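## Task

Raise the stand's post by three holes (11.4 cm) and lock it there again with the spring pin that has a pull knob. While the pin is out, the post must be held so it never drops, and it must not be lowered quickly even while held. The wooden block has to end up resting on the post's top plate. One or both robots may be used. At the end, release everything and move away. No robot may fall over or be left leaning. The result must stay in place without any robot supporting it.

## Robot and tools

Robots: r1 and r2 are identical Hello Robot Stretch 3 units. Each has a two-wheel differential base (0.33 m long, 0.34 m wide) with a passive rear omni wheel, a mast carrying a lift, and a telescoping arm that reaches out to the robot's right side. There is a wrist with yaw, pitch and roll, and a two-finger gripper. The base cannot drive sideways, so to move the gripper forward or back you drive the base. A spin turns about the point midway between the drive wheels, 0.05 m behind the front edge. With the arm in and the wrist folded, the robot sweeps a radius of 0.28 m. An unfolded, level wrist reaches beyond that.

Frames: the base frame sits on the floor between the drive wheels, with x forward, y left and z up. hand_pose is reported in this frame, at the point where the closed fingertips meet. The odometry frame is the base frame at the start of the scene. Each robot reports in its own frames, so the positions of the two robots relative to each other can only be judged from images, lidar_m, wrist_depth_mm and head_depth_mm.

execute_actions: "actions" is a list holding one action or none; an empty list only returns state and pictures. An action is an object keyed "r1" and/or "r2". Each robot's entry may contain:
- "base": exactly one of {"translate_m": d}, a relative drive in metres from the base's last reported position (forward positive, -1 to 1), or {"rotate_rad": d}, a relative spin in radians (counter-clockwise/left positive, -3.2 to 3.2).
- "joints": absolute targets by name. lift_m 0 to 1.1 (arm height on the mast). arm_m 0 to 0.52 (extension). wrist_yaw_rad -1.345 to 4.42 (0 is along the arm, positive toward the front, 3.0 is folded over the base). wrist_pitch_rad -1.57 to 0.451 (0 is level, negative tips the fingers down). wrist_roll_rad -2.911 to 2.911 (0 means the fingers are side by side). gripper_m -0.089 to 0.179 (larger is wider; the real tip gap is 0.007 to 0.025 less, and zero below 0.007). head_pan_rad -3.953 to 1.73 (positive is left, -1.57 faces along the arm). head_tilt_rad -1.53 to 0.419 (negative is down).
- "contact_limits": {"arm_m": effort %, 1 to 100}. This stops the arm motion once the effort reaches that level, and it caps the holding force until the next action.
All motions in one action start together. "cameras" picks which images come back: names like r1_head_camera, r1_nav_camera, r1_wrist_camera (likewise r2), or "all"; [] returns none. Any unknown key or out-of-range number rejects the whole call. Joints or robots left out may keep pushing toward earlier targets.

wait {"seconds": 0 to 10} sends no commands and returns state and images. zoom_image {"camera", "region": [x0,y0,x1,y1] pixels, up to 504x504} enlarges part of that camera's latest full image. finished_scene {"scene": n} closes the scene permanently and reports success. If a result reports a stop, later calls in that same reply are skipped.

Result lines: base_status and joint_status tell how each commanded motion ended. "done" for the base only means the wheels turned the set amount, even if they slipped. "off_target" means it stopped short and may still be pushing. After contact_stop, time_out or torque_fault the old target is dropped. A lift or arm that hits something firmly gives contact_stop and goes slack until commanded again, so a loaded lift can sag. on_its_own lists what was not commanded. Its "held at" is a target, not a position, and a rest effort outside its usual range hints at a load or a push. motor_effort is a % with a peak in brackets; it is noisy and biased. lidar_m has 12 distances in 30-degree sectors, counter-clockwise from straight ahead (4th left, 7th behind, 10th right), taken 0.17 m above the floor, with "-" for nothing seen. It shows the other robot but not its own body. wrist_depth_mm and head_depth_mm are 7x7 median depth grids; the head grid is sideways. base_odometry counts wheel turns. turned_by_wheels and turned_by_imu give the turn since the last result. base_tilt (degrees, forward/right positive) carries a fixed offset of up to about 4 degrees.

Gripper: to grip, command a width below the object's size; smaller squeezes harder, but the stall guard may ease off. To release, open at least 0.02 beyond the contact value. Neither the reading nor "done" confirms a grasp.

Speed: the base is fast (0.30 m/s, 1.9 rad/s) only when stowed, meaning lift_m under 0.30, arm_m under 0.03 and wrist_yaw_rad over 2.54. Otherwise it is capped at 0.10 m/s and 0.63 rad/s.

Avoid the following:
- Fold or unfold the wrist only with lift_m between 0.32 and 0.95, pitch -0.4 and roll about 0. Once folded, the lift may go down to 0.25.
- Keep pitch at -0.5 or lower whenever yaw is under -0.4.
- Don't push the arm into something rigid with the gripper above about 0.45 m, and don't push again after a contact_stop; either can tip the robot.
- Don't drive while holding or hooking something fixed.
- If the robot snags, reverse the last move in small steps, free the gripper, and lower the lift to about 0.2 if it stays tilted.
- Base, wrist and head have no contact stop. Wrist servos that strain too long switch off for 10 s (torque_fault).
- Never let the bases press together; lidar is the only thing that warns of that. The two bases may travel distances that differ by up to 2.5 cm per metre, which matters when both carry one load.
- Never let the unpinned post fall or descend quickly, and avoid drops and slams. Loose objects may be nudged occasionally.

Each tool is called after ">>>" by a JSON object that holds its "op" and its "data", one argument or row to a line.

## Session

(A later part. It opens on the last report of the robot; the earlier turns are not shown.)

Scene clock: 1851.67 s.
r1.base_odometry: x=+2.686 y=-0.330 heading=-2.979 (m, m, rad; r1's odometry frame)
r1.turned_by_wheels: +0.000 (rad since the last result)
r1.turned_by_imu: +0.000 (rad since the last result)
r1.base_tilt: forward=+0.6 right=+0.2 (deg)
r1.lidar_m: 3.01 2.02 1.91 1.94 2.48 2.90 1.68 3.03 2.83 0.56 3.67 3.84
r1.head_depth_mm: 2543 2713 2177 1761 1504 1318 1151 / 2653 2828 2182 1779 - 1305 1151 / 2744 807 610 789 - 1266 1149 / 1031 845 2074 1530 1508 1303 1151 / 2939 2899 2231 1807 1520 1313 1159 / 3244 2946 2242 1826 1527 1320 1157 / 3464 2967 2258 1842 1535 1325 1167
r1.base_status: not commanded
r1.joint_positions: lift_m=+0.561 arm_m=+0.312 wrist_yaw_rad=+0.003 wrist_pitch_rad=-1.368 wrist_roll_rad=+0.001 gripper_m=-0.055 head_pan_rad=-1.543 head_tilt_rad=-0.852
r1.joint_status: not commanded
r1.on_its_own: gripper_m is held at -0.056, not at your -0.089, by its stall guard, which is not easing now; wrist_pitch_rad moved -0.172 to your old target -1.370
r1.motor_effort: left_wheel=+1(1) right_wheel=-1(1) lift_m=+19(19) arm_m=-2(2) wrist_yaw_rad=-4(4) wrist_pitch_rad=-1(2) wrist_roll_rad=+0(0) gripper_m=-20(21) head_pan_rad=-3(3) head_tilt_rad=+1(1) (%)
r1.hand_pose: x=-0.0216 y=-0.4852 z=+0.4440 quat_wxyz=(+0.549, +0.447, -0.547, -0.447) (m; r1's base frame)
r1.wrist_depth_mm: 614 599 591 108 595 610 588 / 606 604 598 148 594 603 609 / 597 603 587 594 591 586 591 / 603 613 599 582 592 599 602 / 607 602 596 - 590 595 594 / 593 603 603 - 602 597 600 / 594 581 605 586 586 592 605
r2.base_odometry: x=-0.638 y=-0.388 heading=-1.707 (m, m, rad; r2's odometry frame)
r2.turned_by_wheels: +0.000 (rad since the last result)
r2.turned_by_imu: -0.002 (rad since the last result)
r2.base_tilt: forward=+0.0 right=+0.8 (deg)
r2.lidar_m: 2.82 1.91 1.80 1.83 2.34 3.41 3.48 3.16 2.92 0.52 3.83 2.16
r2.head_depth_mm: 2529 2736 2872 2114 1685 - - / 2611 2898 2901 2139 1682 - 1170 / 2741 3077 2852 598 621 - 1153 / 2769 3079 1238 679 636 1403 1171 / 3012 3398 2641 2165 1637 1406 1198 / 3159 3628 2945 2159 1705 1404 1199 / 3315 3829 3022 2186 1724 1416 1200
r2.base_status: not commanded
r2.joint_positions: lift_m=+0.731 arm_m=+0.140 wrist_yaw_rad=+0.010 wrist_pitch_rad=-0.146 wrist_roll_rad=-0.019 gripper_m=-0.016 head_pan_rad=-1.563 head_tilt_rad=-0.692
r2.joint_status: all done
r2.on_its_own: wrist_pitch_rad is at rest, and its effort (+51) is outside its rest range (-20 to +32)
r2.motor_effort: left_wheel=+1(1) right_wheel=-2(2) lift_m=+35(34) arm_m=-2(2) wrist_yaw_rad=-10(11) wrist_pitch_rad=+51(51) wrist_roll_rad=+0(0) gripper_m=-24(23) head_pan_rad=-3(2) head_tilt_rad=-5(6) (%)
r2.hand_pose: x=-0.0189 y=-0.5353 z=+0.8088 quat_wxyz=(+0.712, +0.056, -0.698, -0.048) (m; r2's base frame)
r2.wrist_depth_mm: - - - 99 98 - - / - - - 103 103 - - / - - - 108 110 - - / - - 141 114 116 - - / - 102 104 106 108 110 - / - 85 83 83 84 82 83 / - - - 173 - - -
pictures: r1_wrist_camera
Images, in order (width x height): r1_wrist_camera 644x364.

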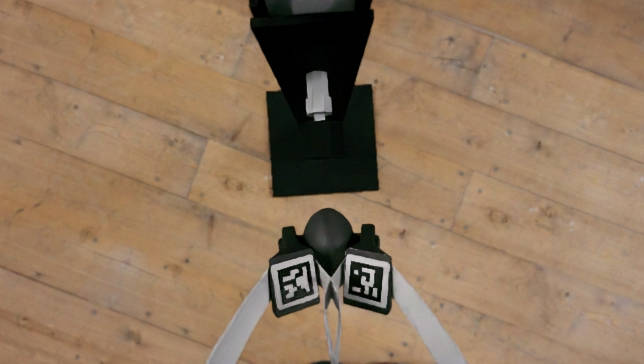

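>>> {"op": "execute_actions", "data": {
  "actions": [
    {"r2": {"joints": {"lift_m": 0.727}}, "r1": {"joints": {"gripper_m": 0.045}}}
  ],
  "cameras": ["r1_wrist_camera"]
}}

Scene clock: 1860.63 s.
r1.base_odometry: x=+2.686 y=-0.330 heading=-2.979 (m, m, rad; r1's odometry frame)
r1.turned_by_wheels: +0.000 (rad since the last result)
r1.turned_by_imu: +0.000 (rad since the last result)
r1.base_tilt: forward=+0.6 right=+0.3 (deg)
r1.lidar_m: 3.03 2.03 1.91 1.93 2.49 2.91 1.68 3.02 2.83 0.56 3.66 3.83
r1.head_depth_mm: 2527 2714 2186 1773 1496 1318 1146 / 2648 2823 2180 1786 - 1304 1145 / 2754 832 610 789 - 1259 1150 / 1037 851 2071 1535 1516 1301 1151 / 2916 2929 2227 1808 1525 1317 1155 / 3269 2911 2255 1819 1534 1321 1159 / 3469 2969 2275 1831 1536 1323 1161
r1.base_status: not commanded
r1.joint_positions: lift_m=+0.561 arm_m=+0.312 wrist_yaw_rad=+0.003 wrist_pitch_rad=-1.368 wrist_roll_rad=+0.001 gripper_m=+0.045 head_pan_rad=-1.543 head_tilt_rad=-0.852
r1.joint_status: all done
r1.motor_effort: left_wheel=+1(1) right_wheel=-1(1) lift_m=+19(19) arm_m=-2(2) wrist_yaw_rad=-4(4) wrist_pitch_rad=-1(2) wrist_roll_rad=+0(0) gripper_m=+0(80) head_pan_rad=-3(3) head_tilt_rad=+1(0) (%)
r1.hand_pose: x=-0.0216 y=-0.4852 z=+0.4440 quat_wxyz=(+0.549, +0.447, -0.547, -0.447) (m; r1's base frame)
r1.wrist_depth_mm: 602 594 594 108 601 590 581 / 605 596 600 149 595 599 587 / 599 611 608 590 591 601 590 / 606 593 611 588 591 595 590 / 615 604 594 587 592 584 587 / 603 597 588 592 - 598 587 / 606 606 602 594 597 588 603
r2.base_odometry: x=-0.638 y=-0.388 heading=-1.707 (m, m, rad; r2's odometry frame)
r2.turned_by_wheels: +0.000 (rad since the last result)
r2.turned_by_imu: -0.002 (rad since the last result)
r2.base_tilt: forward=+0.1 right=+0.8 (deg)
r2.lidar_m: 2.83 1.92 1.80 1.83 2.35 3.42 3.49 3.14 2.93 0.52 3.85 2.16
r2.head_depth_mm: 2513 2781 2879 2117 1689 - - / 2633 2920 2844 2162 1682 - 1163 / 2765 3054 2926 605 619 - 1163 / 2757 3066 1235 684 644 1402 1172 / 3025 3397 2675 2173 1641 1413 1204 / 3214 3620 2987 2199 1712 1402 1206 / 3416 3831 3021 2182 1718 1402 1215
r2.base_status: not commanded
r2.joint_positions: lift_m=+0.727 arm_m=+0.140 wrist_yaw_rad=+0.010 wrist_pitch_rad=-0.160 wrist_roll_rad=-0.019 gripper_m=-0.016 head_pan_rad=-1.563 head_tilt_rad=-0.692
r2.joint_status: all done
r2.on_its_own: wrist_pitch_rad is held at -0.163, not at your +0.000, by its stall guard, which is not easing now
r2.motor_effort: left_wheel=+1(1) right_wheel=-2(2) lift_m=+15(24) arm_m=-3(3) wrist_yaw_rad=-11(11) wrist_pitch_rad=-1(4) wrist_roll_rad=+0(0) gripper_m=-22(22) head_pan_rad=-3(3) head_tilt_rad=-6(5) (%)
r2.hand_pose: x=-0.0189 y=-0.5344 z=+0.8014 quat_wxyz=(+0.712, +0.061, -0.698, -0.053) (m; r2's base frame)
r2.wrist_depth_mm: - - - 98 98 - - / - - - 103 103 - - / - - - 108 110 - - / - - 138 114 116 - - / - 100 102 104 105 108 - / - 84 84 84 83 84 82 / - - - 174 - - -
pictures: r1_wrist_camera
Images, in order (width x height): r1_wrist_camera 644x364.

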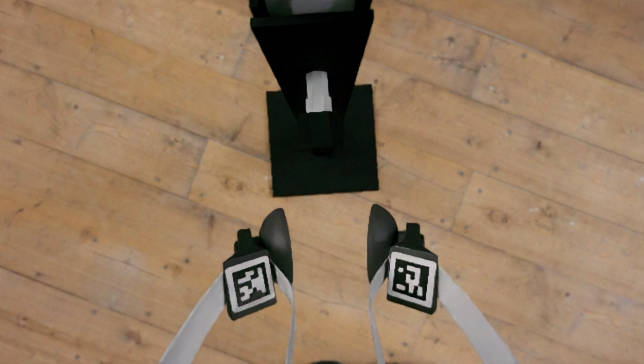

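>>> {"op": "execute_actions", "data": {
  "actions": [
    {"r2": {"joints": {"lift_m": 0.690, "wrist_pitch_rad": 0.0}}, "r1": {"joints": {"arm_m": 0.334, "wrist_pitch_rad": -1.2}}}
  ],
  "cameras": []
}}

>>> {"op": "execute_actions", "data": {
  "actions": [
    {"r2": {"joints": {"gripper_m": 0.05}}}
  ],
  "cameras": []
}}

>>> {"op": "execute_actions", "data": {
  "actions": [
    {"r2": {"joints": {"gripper_m": -0.02}}}
  ],
  "cameras": []
}}

>>> {"op": "execute_actions", "data": {
  "actions": [
    {"r2": {"joints": {"lift_m": 0.723}}, "r1": {"joints": {"gripper_m": -0.089}}}
  ],
  "cameras": []
}}

>>> {"op": "execute_actions", "data": {
  "actions": [
    {"r1": {"joints": {"arm_m": 0.312, "wrist_pitch_rad": -1.37}}, "r2": {"joints": {"lift_m": 0.742}}}
  ],
  "cameras": ["r1_wrist_camera"]
}}

Scene clock: 1962.23 s.
r1.base_odometry: x=+2.686 y=-0.330 heading=-2.979 (m, m, rad; r1's odometry frame)
r1.turned_by_wheels: +0.000 (rad since the last result)
r1.turned_by_imu: +0.000 (rad since the last result)
r1.base_tilt: forward=+0.6 right=+0.2 (deg)
r1.lidar_m: 3.02 2.03 1.91 1.94 2.48 2.91 1.68 3.03 2.84 0.56 3.67 3.84
r1.head_depth_mm: 2529 2695 2177 1768 1500 1325 1157 / 2634 2810 2188 1784 - 1303 1145 / 2750 2749 609 754 1421 1258 1149 / 1074 879 2089 1530 1508 1300 1151 / 2920 2916 2232 1815 1522 1322 1153 / 3272 2926 2243 1814 1529 1324 1165 / 3442 2949 2255 1828 1539 1326 1161
r1.base_status: not commanded
r1.joint_positions: lift_m=+0.561 arm_m=+0.334 wrist_yaw_rad=+0.003 wrist_pitch_rad=-1.208 wrist_roll_rad=+0.001 gripper_m=+0.045 head_pan_rad=-1.543 head_tilt_rad=-0.852
r1.joint_status: all done
r1.motor_effort: left_wheel=+1(1) right_wheel=-1(1) lift_m=+20(20) arm_m=+4(5) wrist_yaw_rad=-4(4) wrist_pitch_rad=+3(3) wrist_roll_rad=+0(0) gripper_m=+0(0) head_pan_rad=-3(3) head_tilt_rad=+1(0) (%)
r1.hand_pose: x=-0.0214 y=-0.5472 z=+0.4517 quat_wxyz=(+0.582, +0.402, -0.581, -0.401) (m; r1's base frame)
r1.wrist_depth_mm: 665 669 - - 656 648 648 / 656 666 54 51 634 638 650 / 648 632 625 66 630 631 630 / 620 638 617 119 611 612 600 / 613 607 603 581 589 603 589 / 594 591 581 566 - 578 577 / 585 577 581 568 572 564 569
r2.base_odometry: x=-0.638 y=-0.388 heading=-1.707 (m, m, rad; r2's odometry frame)
r2.turned_by_wheels: +0.000 (rad since the last result)
r2.turned_by_imu: -0.001 (rad since the last result)
r2.base_tilt: forward=+0.0 right=+0.7 (deg)
r2.lidar_m: 2.83 1.92 1.80 1.83 2.34 3.41 3.48 3.15 2.92 0.52 3.86 2.16
r2.head_depth_mm: 2478 2748 2877 2115 1686 1426 - / 2615 2883 2893 2147 1644 - 1146 / 2754 3041 2952 606 634 - 1140 / 2801 3067 1229 686 642 1405 1173 / 3042 3426 2672 2178 1632 1404 1200 / 3264 3629 3010 2174 1704 1418 1204 / 3325 3794 2964 2190 1724 1420 1212
r2.base_status: not commanded
r2.joint_positions: lift_m=+0.690 arm_m=+0.140 wrist_yaw_rad=+0.010 wrist_pitch_rad=-0.010 wrist_roll_rad=-0.019 gripper_m=-0.016 head_pan_rad=-1.563 head_tilt_rad=-0.692
r2.joint_status: all done
r2.motor_effort: left_wheel=+0(0) right_wheel=-1(2) lift_m=+14(20) arm_m=+3(3) wrist_yaw_rad=-11(11) wrist_pitch_rad=+4(33) wrist_roll_rad=+0(0) gripper_m=-21(23) head_pan_rad=-2(3) head_tilt_rad=-5(6) (%)
r2.hand_pose: x=-0.0189 y=-0.5406 z=+0.8026 quat_wxyz=(+0.714, +0.007, -0.700, +0.000) (m; r2's base frame)
r2.wrist_depth_mm: - - - 109 109 - - / - - - 112 112 - - / - - - 114 115 - - / - - 130 118 119 - - / - 86 88 83 85 88 101 / - - - 154 - - - / - - - 159 - - -
pictures: none
No camera images: the call's "cameras" was empty. Leave "cameras" out to get every camera's image.

Scene clock: 1963.40 s.
r1.base_odometry: x=+2.686 y=-0.330 heading=-2.979 (m, m, rad; r1's odometry frame)
r1.turned_by_wheels: +0.000 (rad since the last result)
r1.turned_by_imu: +0.000 (rad since the last result)
r1.base_tilt: forward=+0.6 right=+0.3 (deg)
r1.lidar_m: 3.00 2.03 1.91 1.94 2.48 2.90 1.68 3.03 2.83 0.56 3.66 3.84
r1.head_depth_mm: 2535 2723 2189 1775 1496 1320 1160 / 2643 2839 2181 1784 - 1303 1142 / 2732 2713 609 756 1416 1258 1149 / 1075 881 2080 1540 1507 1301 1152 / 2987 2912 2224 1822 1526 1318 1160 / 3291 2941 2232 1821 1537 1317 1159 / 3462 2956 2260 1837 1543 1320 1165
r1.base_status: not commanded
r1.joint_positions: lift_m=+0.561 arm_m=+0.334 wrist_yaw_rad=+0.003 wrist_pitch_rad=-1.208 wrist_roll_rad=+0.001 gripper_m=+0.045 head_pan_rad=-1.543 head_tilt_rad=-0.852
r1.joint_status: not commanded
r1.motor_effort: left_wheel=+1(1) right_wheel=-1(0) lift_m=+19(19) arm_m=+4(4) wrist_yaw_rad=-3(4) wrist_pitch_rad=+3(3) wrist_roll_rad=+0(0) gripper_m=+0(0) head_pan_rad=-3(3) head_tilt_rad=+1(0) (%)
r1.hand_pose: x=-0.0214 y=-0.5472 z=+0.4517 quat_wxyz=(+0.582, +0.402, -0.581, -0.401) (m; r1's base frame)
r1.wrist_depth_mm: 676 670 - - 664 645 660 / 657 650 54 51 617 643 630 / 637 630 622 67 619 615 615 / 634 608 622 120 614 616 604 / 602 599 629 596 589 582 589 / 588 591 593 580 - 573 570 / 583 580 563 573 569 563 561
r2.base_odometry: x=-0.638 y=-0.388 heading=-1.707 (m, m, rad; r2's odometry frame)
r2.turned_by_wheels: +0.000 (rad since the last result)
r2.turned_by_imu: +0.000 (rad since the last result)
r2.base_tilt: forward=+0.0 right=+0.8 (deg)
r2.lidar_m: 2.82 1.92 1.80 1.83 2.35 3.42 3.48 3.17 2.93 0.52 3.84 2.16
r2.head_depth_mm: 2533 2755 2874 2105 1677 1424 - / 2608 2869 2887 2126 1643 - 1145 / 2728 3032 2902 605 632 - 1141 / 2752 3087 1233 688 642 1399 1173 / 2993 3409 2649 2147 1643 1405 1196 / 3134 3581 2916 2162 1720 1418 1202 / 3272 3803 3008 2198 1734 1411 1205
r2.base_status: not commanded
r2.joint_positions: lift_m=+0.690 arm_m=+0.140 wrist_yaw_rad=+0.002 wrist_pitch_rad=-0.015 wrist_roll_rad=-0.019 gripper_m=+0.050 head_pan_rad=-1.563 head_tilt_rad=-0.692
r2.joint_status: all done
r2.motor_effort: left_wheel=-1(1) right_wheel=+0(1) lift_m=+16(17) arm_m=+3(3) wrist_yaw_rad=-3(11) wrist_pitch_rad=+5(6) wrist_roll_rad=+0(0) gripper_m=+0(87) head_pan_rad=-3(3) head_tilt_rad=-5(5) (%)
r2.hand_pose: x=-0.0209 y=-0.5404 z=+0.8010 quat_wxyz=(+0.714, +0.007, -0.700, -0.005) (m; r2's base frame)
r2.wrist_depth_mm: - - - 106 107 - - / - - - 109 110 - - / - - - 112 - - - / - - 122 115 117 - - / - 81 83 79 81 83 86 / - - - 152 - - - / - - - 158 - - -
pictures: none
No camera images: the call's "cameras" was empty. Leave "cameras" out to get every camera's image.

Scene clock: 1964.60 s.
r1.base_odometry: x=+2.686 y=-0.330 heading=-2.979 (m, m, rad; r1's odometry frame)
r1.turned_by_wheels: +0.000 (rad since the last result)
r1.turned_by_imu: +0.000 (rad since the last result)
r1.base_tilt: forward=+0.6 right=+0.3 (deg)
r1.lidar_m: 3.01 2.03 1.91 1.94 2.48 2.90 1.68 3.02 2.83 0.56 3.65 3.84
r1.head_depth_mm: 2541 2707 2177 1774 1505 1317 1158 / 2659 2832 2185 1780 - 1300 1145 / 2765 2739 612 757 1417 1266 1146 / 1070 881 2082 1537 1512 1302 1153 / 2963 2920 2247 1806 1522 1315 1157 / 3227 2941 2237 1818 1536 1325 1161 / 3462 2966 2269 1833 1540 1322 1166
r1.base_status: not commanded
r1.joint_positions: lift_m=+0.561 arm_m=+0.334 wrist_yaw_rad=+0.003 wrist_pitch_rad=-1.208 wrist_roll_rad=+0.001 gripper_m=+0.045 head_pan_rad=-1.543 head_tilt_rad=-0.852
r1.joint_status: not commanded
r1.motor_effort: left_wheel=+1(1) right_wheel=+0(0) lift_m=+19(19) arm_m=+4(4) wrist_yaw_rad=-4(4) wrist_pitch_rad=+3(3) wrist_roll_rad=+0(0) gripper_m=+0(0) head_pan_rad=-3(3) head_tilt_rad=+1(1) (%)
r1.hand_pose: x=-0.0214 y=-0.5472 z=+0.4517 quat_wxyz=(+0.582, +0.402, -0.581, -0.401) (m; r1's base frame)
r1.wrist_depth_mm: 678 666 - - 664 643 648 / 653 644 53 52 637 629 649 / 632 648 626 67 624 622 632 / 627 642 616 120 608 608 609 / 616 605 625 585 604 594 592 / 607 590 588 580 - 581 581 / 586 577 588 563 568 566 563
r2.base_odometry: x=-0.638 y=-0.388 heading=-1.707 (m, m, rad; r2's odometry frame)
r2.turned_by_wheels: +0.000 (rad since the last result)
r2.turned_by_imu: +0.000 (rad since the last result)
r2.base_tilt: forward=+0.0 right=+0.8 (deg)
r2.lidar_m: 2.82 1.92 1.80 1.82 2.34 3.42 3.49 3.16 2.92 0.52 3.83 2.16
r2.head_depth_mm: 2514 2756 2878 2132 1683 1426 - / 2595 2893 2937 2142 1644 - 1138 / 2718 3055 2910 605 632 - 1139 / 2797 3098 1230 686 645 1403 1170 / 3013 3424 2658 2165 1629 1411 1197 / 3211 3594 2975 2182 1701 1408 1206 / 3389 3843 3000 2179 1715 1422 1203
r2.base_status: not commanded
r2.joint_positions: lift_m=+0.690 arm_m=+0.140 wrist_yaw_rad=+0.010 wrist_pitch_rad=-0.016 wrist_roll_rad=-0.019 gripper_m=-0.019 head_pan_rad=-1.563 head_tilt_rad=-0.692
r2.joint_status: all done
r2.motor_effort: left_wheel=+0(1) right_wheel=-1(1) lift_m=+17(17) arm_m=-2(2) wrist_yaw_rad=-11(11) wrist_pitch_rad=+6(5) wrist_roll_rad=+0(0) gripper_m=-25(100) head_pan_rad=-3(3) head_tilt_rad=-6(6) (%)
r2.hand_pose: x=-0.0189 y=-0.5410 z=+0.8009 quat_wxyz=(+0.714, +0.009, -0.700, -0.002) (m; r2's base frame)
r2.wrist_depth_mm: - - - 104 104 - - / - - - 107 108 - - / - - - 111 111 - - / - - 122 113 114 - - / - 82 78 78 81 83 86 / - - - 149 - - - / - - - 156 - - -
pictures: none
No camera images: the call's "cameras" was empty. Leave "cameras" out to get every camera's image.

Scene clock: 1966.43 s.
r1.base_odometry: x=+2.686 y=-0.330 heading=-2.979 (m, m, rad; r1's odometry frame)
r1.turned_by_wheels: +0.000 (rad since the last result)
r1.turned_by_imu: +0.000 (rad since the last result)
r1.base_tilt: forward=+0.6 right=+0.3 (deg)
r1.lidar_m: 3.00 2.02 1.91 1.94 2.48 2.90 1.68 3.04 2.84 0.56 3.67 3.83
r1.head_depth_mm: 2536 2713 2181 1772 1501 1318 1159 / 2628 2815 2179 1787 - 1304 1149 / 2762 838 610 756 1415 1262 1149 / 1046 856 2082 1529 1513 1305 1151 / 2942 2891 2231 1807 1532 1317 1158 / 3263 2935 2236 1822 1529 1324 1161 / 3436 2931 2259 1835 1541 1330 1166
r1.base_status: not commanded
r1.joint_positions: lift_m=+0.561 arm_m=+0.334 wrist_yaw_rad=+0.003 wrist_pitch_rad=-1.202 wrist_roll_rad=+0.001 gripper_m=-0.087 head_pan_rad=-1.543 head_tilt_rad=-0.852
r1.joint_status: all done
r1.motor_effort: left_wheel=+1(1) right_wheel=-2(2) lift_m=+23(23) arm_m=+2(4) wrist_yaw_rad=-3(4) wrist_pitch_rad=+0(3) wrist_roll_rad=+0(0) gripper_m=-41(100) head_pan_rad=-3(3) head_tilt_rad=+0(1) (%)
r1.hand_pose: x=-0.0214 y=-0.5488 z=+0.4519 quat_wxyz=(+0.584, +0.400, -0.583, -0.399) (m; r1's base frame)
r1.wrist_depth_mm: 681 658 - - 661 653 658 / 672 658 53 51 640 632 628 / 644 635 627 64 622 628 612 / 614 613 614 114 597 590 601 / 608 607 605 158 606 593 581 / 600 582 598 560 585 574 576 / 582 582 564 572 564 565 562
r2.base_odometry: x=-0.638 y=-0.388 heading=-1.707 (m, m, rad; r2's odometry frame)
r2.turned_by_wheels: +0.000 (rad since the last result)
r2.turned_by_imu: +0.000 (rad since the last result)
r2.base_tilt: forward=+0.1 right=+0.8 (deg)
r2.lidar_m: 2.82 1.93 1.80 1.82 2.33 3.42 3.48 3.15 2.93 0.52 3.84 2.16
r2.head_depth_mm: 2490 2769 2860 2129 1682 1460 - / 2628 2914 2890 2147 1673 - 1166 / 2720 3049 2893 600 613 - 1157 / 2764 3100 1234 681 637 1403 1169 / 3053 3414 2681 2162 1629 1408 1204 / 3229 3619 2933 2155 1703 1409 1200 / 3396 3841 3029 2182 1705 1419 1207
r2.base_status: not commanded
r2.joint_positions: lift_m=+0.722 arm_m=+0.140 wrist_yaw_rad=+0.010 wrist_pitch_rad=-0.119 wrist_roll_rad=-0.019 gripper_m=-0.016 head_pan_rad=-1.563 head_tilt_rad=-0.692
r2.joint_status: all done
r2.on_its_own: wrist_pitch_rad is at rest, and its effort (+42) is outside its rest range (-20 to +32)
r2.motor_effort: left_wheel=+1(1) right_wheel=-1(2) lift_m=+34(34) arm_m=-3(3) wrist_yaw_rad=-12(11) wrist_pitch_rad=+42(42) wrist_roll_rad=+0(0) gripper_m=-24(24) head_pan_rad=-3(3) head_tilt_rad=-5(5) (%)
r2.hand_pose: x=-0.0189 y=-0.5368 z=+0.8066 quat_wxyz=(+0.713, +0.046, -0.699, -0.038) (m; r2's base frame)
r2.wrist_depth_mm: - - - 99 99 - - / - - - 103 103 - - / - - - 108 109 - - / - - 138 113 115 - - / - 97 99 101 103 106 - / - - 82 82 80 81 82 / - - - 168 - - -
pictures: none
No camera images: the call's "cameras" was empty. Leave "cameras" out to get every camera's image.

Scene clock: 1967.50 s.
r1.base_odometry: x=+2.686 y=-0.330 heading=-2.979 (m, m, rad; r1's odometry frame)
r1.turned_by_wheels: +0.000 (rad since the last result)
r1.turned_by_imu: +0.000 (rad since the last result)
r1.base_tilt: forward=+0.6 right=+0.2 (deg)
r1.lidar_m: 3.02 2.02 1.91 1.95 2.49 2.90 1.68 3.02 2.83 0.56 3.66 3.82
r1.head_depth_mm: 2542 2697 2175 1779 1495 1324 1154 / 2637 2830 2185 1785 - 1298 1145 / 2765 792 609 812 - 1264 1147 / 1029 1330 2075 1537 1509 1299 1152 / 2987 2919 2240 1821 1530 1316 1158 / 3288 2925 2238 1818 1531 1329 1161 / 3479 2983 2262 1832 1542 1327 1166
r1.base_status: not commanded
r1.joint_positions: lift_m=+0.561 arm_m=+0.313 wrist_yaw_rad=+0.003 wrist_pitch_rad=-1.196 wrist_roll_rad=+0.001 gripper_m=-0.082 head_pan_rad=-1.543 head_tilt_rad=-0.852
r1.joint_status: wrist_pitch_rad off_target (ended at -1.196, target -1.370); the others done
r1.on_its_own: gripper_m is held at -0.081, not at your -0.089, by its stall guard, which is still easing; wrist_pitch_rad is at rest, and its effort (-78) is outside its rest range (-20 to +32)
r1.motor_effort: left_wheel=+2(2) right_wheel=-3(3) lift_m=+20(24) arm_m=-12(16) wrist_yaw_rad=-4(3) wrist_pitch_rad=-78(81) wrist_roll_rad=+0(0) gripper_m=-7(41) head_pan_rad=-3(3) head_tilt_rad=+0(0) (%)
r1.hand_pose: x=-0.0214 y=-0.5293 z=+0.4525 quat_wxyz=(+0.585, +0.399, -0.584, -0.398) (m; r1's base frame)
r1.wrist_depth_mm: 682 685 585 59 670 659 667 / 674 656 653 80 668 649 650 / 665 637 631 120 627 631 624 / 631 606 636 187 612 610 611 / 614 600 606 158 601 585 593 / 602 599 581 575 578 581 586 / 571 584 595 583 554 577 571
r2.base_odometry: x=-0.638 y=-0.388 heading=-1.707 (m, m, rad; r2's odometry frame)
r2.turned_by_wheels: +0.000 (rad since the last result)
r2.turned_by_imu: +0.000 (rad since the last result)
r2.base_tilt: forward=+0.0 right=+0.8 (deg)
r2.lidar_m: 2.83 1.92 1.80 1.82 2.34 3.41 3.46 3.15 2.93 0.52 3.83 2.16
r2.head_depth_mm: 2519 2791 2888 2136 1703 - - / 2633 2849 2888 2124 1746 - 1165 / 2717 3073 2936 597 614 - 1162 / 2755 3122 1235 660 1449 1399 1168 / 2988 3391 2677 2171 1635 1411 1201 / 3147 3648 2998 2196 1710 1416 1200 / 3346 3773 3001 2156 1706 1417 1210
r2.base_status: not commanded
r2.joint_positions: lift_m=+0.741 arm_m=+0.140 wrist_yaw_rad=+0.010 wrist_pitch_rad=-0.130 wrist_roll_rad=-0.019 gripper_m=-0.016 head_pan_rad=-1.563 head_tilt_rad=-0.692
r2.joint_status: all done
r2.on_its_own: wrist_pitch_rad is at rest, and its effort (+45) is outside its rest range (-20 to +32)
r2.motor_effort: left_wheel=+1(1) right_wheel=-2(2) lift_m=+33(36) arm_m=-3(3) wrist_yaw_rad=-11(11) wrist_pitch_rad=+45(52) wrist_roll_rad=+0(0) gripper_m=-23(24) head_pan_rad=-3(2) head_tilt_rad=-5(6) (%)
r2.hand_pose: x=-0.0189 y=-0.5363 z=+0.8230 quat_wxyz=(+0.713, +0.050, -0.698, -0.042) (m; r2's base frame)
r2.wrist_depth_mm: - - - 99 99 - - / - - - 103 104 - - / - - - 108 109 - - / - - 141 114 115 - - / - 100 102 104 106 109 - / - 84 83 82 82 84 81 / - - - 171 - - -
pictures: r1_wrist_camera
Images, in order (width x height): r1_wrist_camera 644x364.

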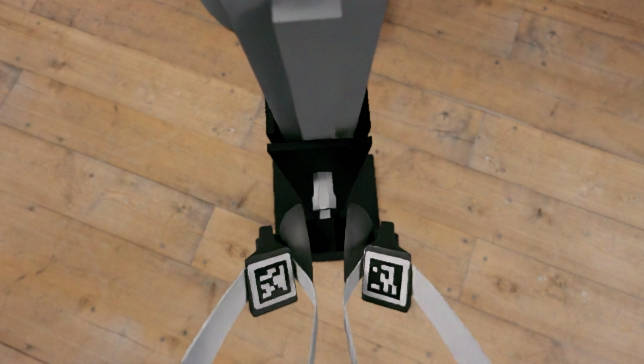

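>>> {"op": "execute_actions", "data": {
  "actions": [
    {"r1": {"joints": {"gripper_m": -0.088}}, "r2": {"joints": {"lift_m": 0.775}}}
  ],
  "cameras": ["r1_wrist_camera"]
}}

Scene clock: 1977.93 s.
r1.base_odometry: x=+2.686 y=-0.330 heading=-2.979 (m, m, rad; r1's odometry frame)
r1.turned_by_wheels: +0.000 (rad since the last result)
r1.turned_by_imu: -0.001 (rad since the last result)
r1.base_tilt: forward=+0.6 right=+0.3 (deg)
r1.lidar_m: 3.02 2.04 1.91 1.94 2.47 2.90 1.68 3.00 2.83 0.56 3.65 3.84
r1.head_depth_mm: 2545 2718 2170 1771 1502 1319 1152 / 2668 2836 2197 1788 - 1306 1146 / 2766 759 610 812 - 1264 1150 / 993 2563 2075 1534 1516 1304 1158 / 3061 2912 2235 1808 1527 1317 1152 / 3251 2944 2260 1821 1532 1320 1160 / 3477 2969 2258 1834 1541 1337 1166
r1.base_status: not commanded
r1.joint_positions: lift_m=+0.561 arm_m=+0.312 wrist_yaw_rad=+0.003 wrist_pitch_rad=-1.368 wrist_roll_rad=+0.001 gripper_m=-0.086 head_pan_rad=-1.543 head_tilt_rad=-0.852
r1.joint_status: all done
r1.on_its_own: wrist_pitch_rad moved -0.172 to your old target -1.370
r1.motor_effort: left_wheel=+1(1) right_wheel=+0(1) lift_m=+20(19) arm_m=-2(2) wrist_yaw_rad=-4(5) wrist_pitch_rad=-2(1) wrist_roll_rad=+0(0) gripper_m=-32(100) head_pan_rad=-3(3) head_tilt_rad=+0(1) (%)
r1.hand_pose: x=-0.0216 y=-0.4852 z=+0.4440 quat_wxyz=(+0.549, +0.447, -0.547, -0.447) (m; r1's base frame)
r1.wrist_depth_mm: 597 589 610 107 589 605 592 / 604 603 595 148 602 608 592 / 605 587 600 584 587 606 588 / 595 606 604 594 589 599 591 / 604 604 605 - 607 595 594 / 609 601 602 - 597 606 592 / 612 604 605 599 602 591 598
r2.base_odometry: x=-0.638 y=-0.388 heading=-1.707 (m, m, rad; r2's odometry frame)
r2.turned_by_wheels: +0.000 (rad since the last result)
r2.turned_by_imu: -0.003 (rad since the last result)
r2.base_tilt: forward=+0.0 right=+0.8 (deg)
r2.lidar_m: 2.83 1.92 1.80 1.82 2.34 3.42 3.49 3.13 2.92 0.52 3.82 2.15
r2.head_depth_mm: 2523 2797 2844 2124 1728 - 1185 / 2613 2907 2887 2119 1795 - 1195 / 2737 3035 2919 598 - - 1166 / 2767 3104 1232 660 1452 1403 1159 / 3028 3416 2668 2159 1624 1408 1204 / 3145 3601 2991 2160 1713 1415 1199 / 3327 3818 2966 2194 1727 1407 1204
r2.base_status: not commanded
r2.joint_positions: lift_m=+0.774 arm_m=+0.140 wrist_yaw_rad=+0.010 wrist_pitch_rad=-0.214 wrist_roll_rad=-0.019 gripper_m=-0.016 head_pan_rad=-1.563 head_tilt_rad=-0.692
r2.joint_status: all done
r2.on_its_own: wrist_pitch_rad is at rest, and its effort (+74) is outside its rest range (-20 to +32)
r2.motor_effort: left_wheel=+0(1) right_wheel=-2(2) lift_m=+38(36) arm_m=-2(2) wrist_yaw_rad=-11(11) wrist_pitch_rad=+74(75) wrist_roll_rad=+0(0) gripper_m=-23(23) head_pan_rad=-3(2) head_tilt_rad=-5(5) (%)
r2.hand_pose: x=-0.0190 y=-0.5305 z=+0.8348 quat_wxyz=(+0.710, +0.080, -0.696, -0.072) (m; r2's base frame)
r2.wrist_depth_mm: - - - 96 97 - - / - - - 103 103 - - / - - - 109 111 - - / - - 168 116 120 - - / - 136 125 123 125 144 - / - 99 100 101 103 104 - / - - 949 181 - 92 -
pictures: r1_wrist_camera
Images, in order (width x height): r1_wrist_camera 644x364.

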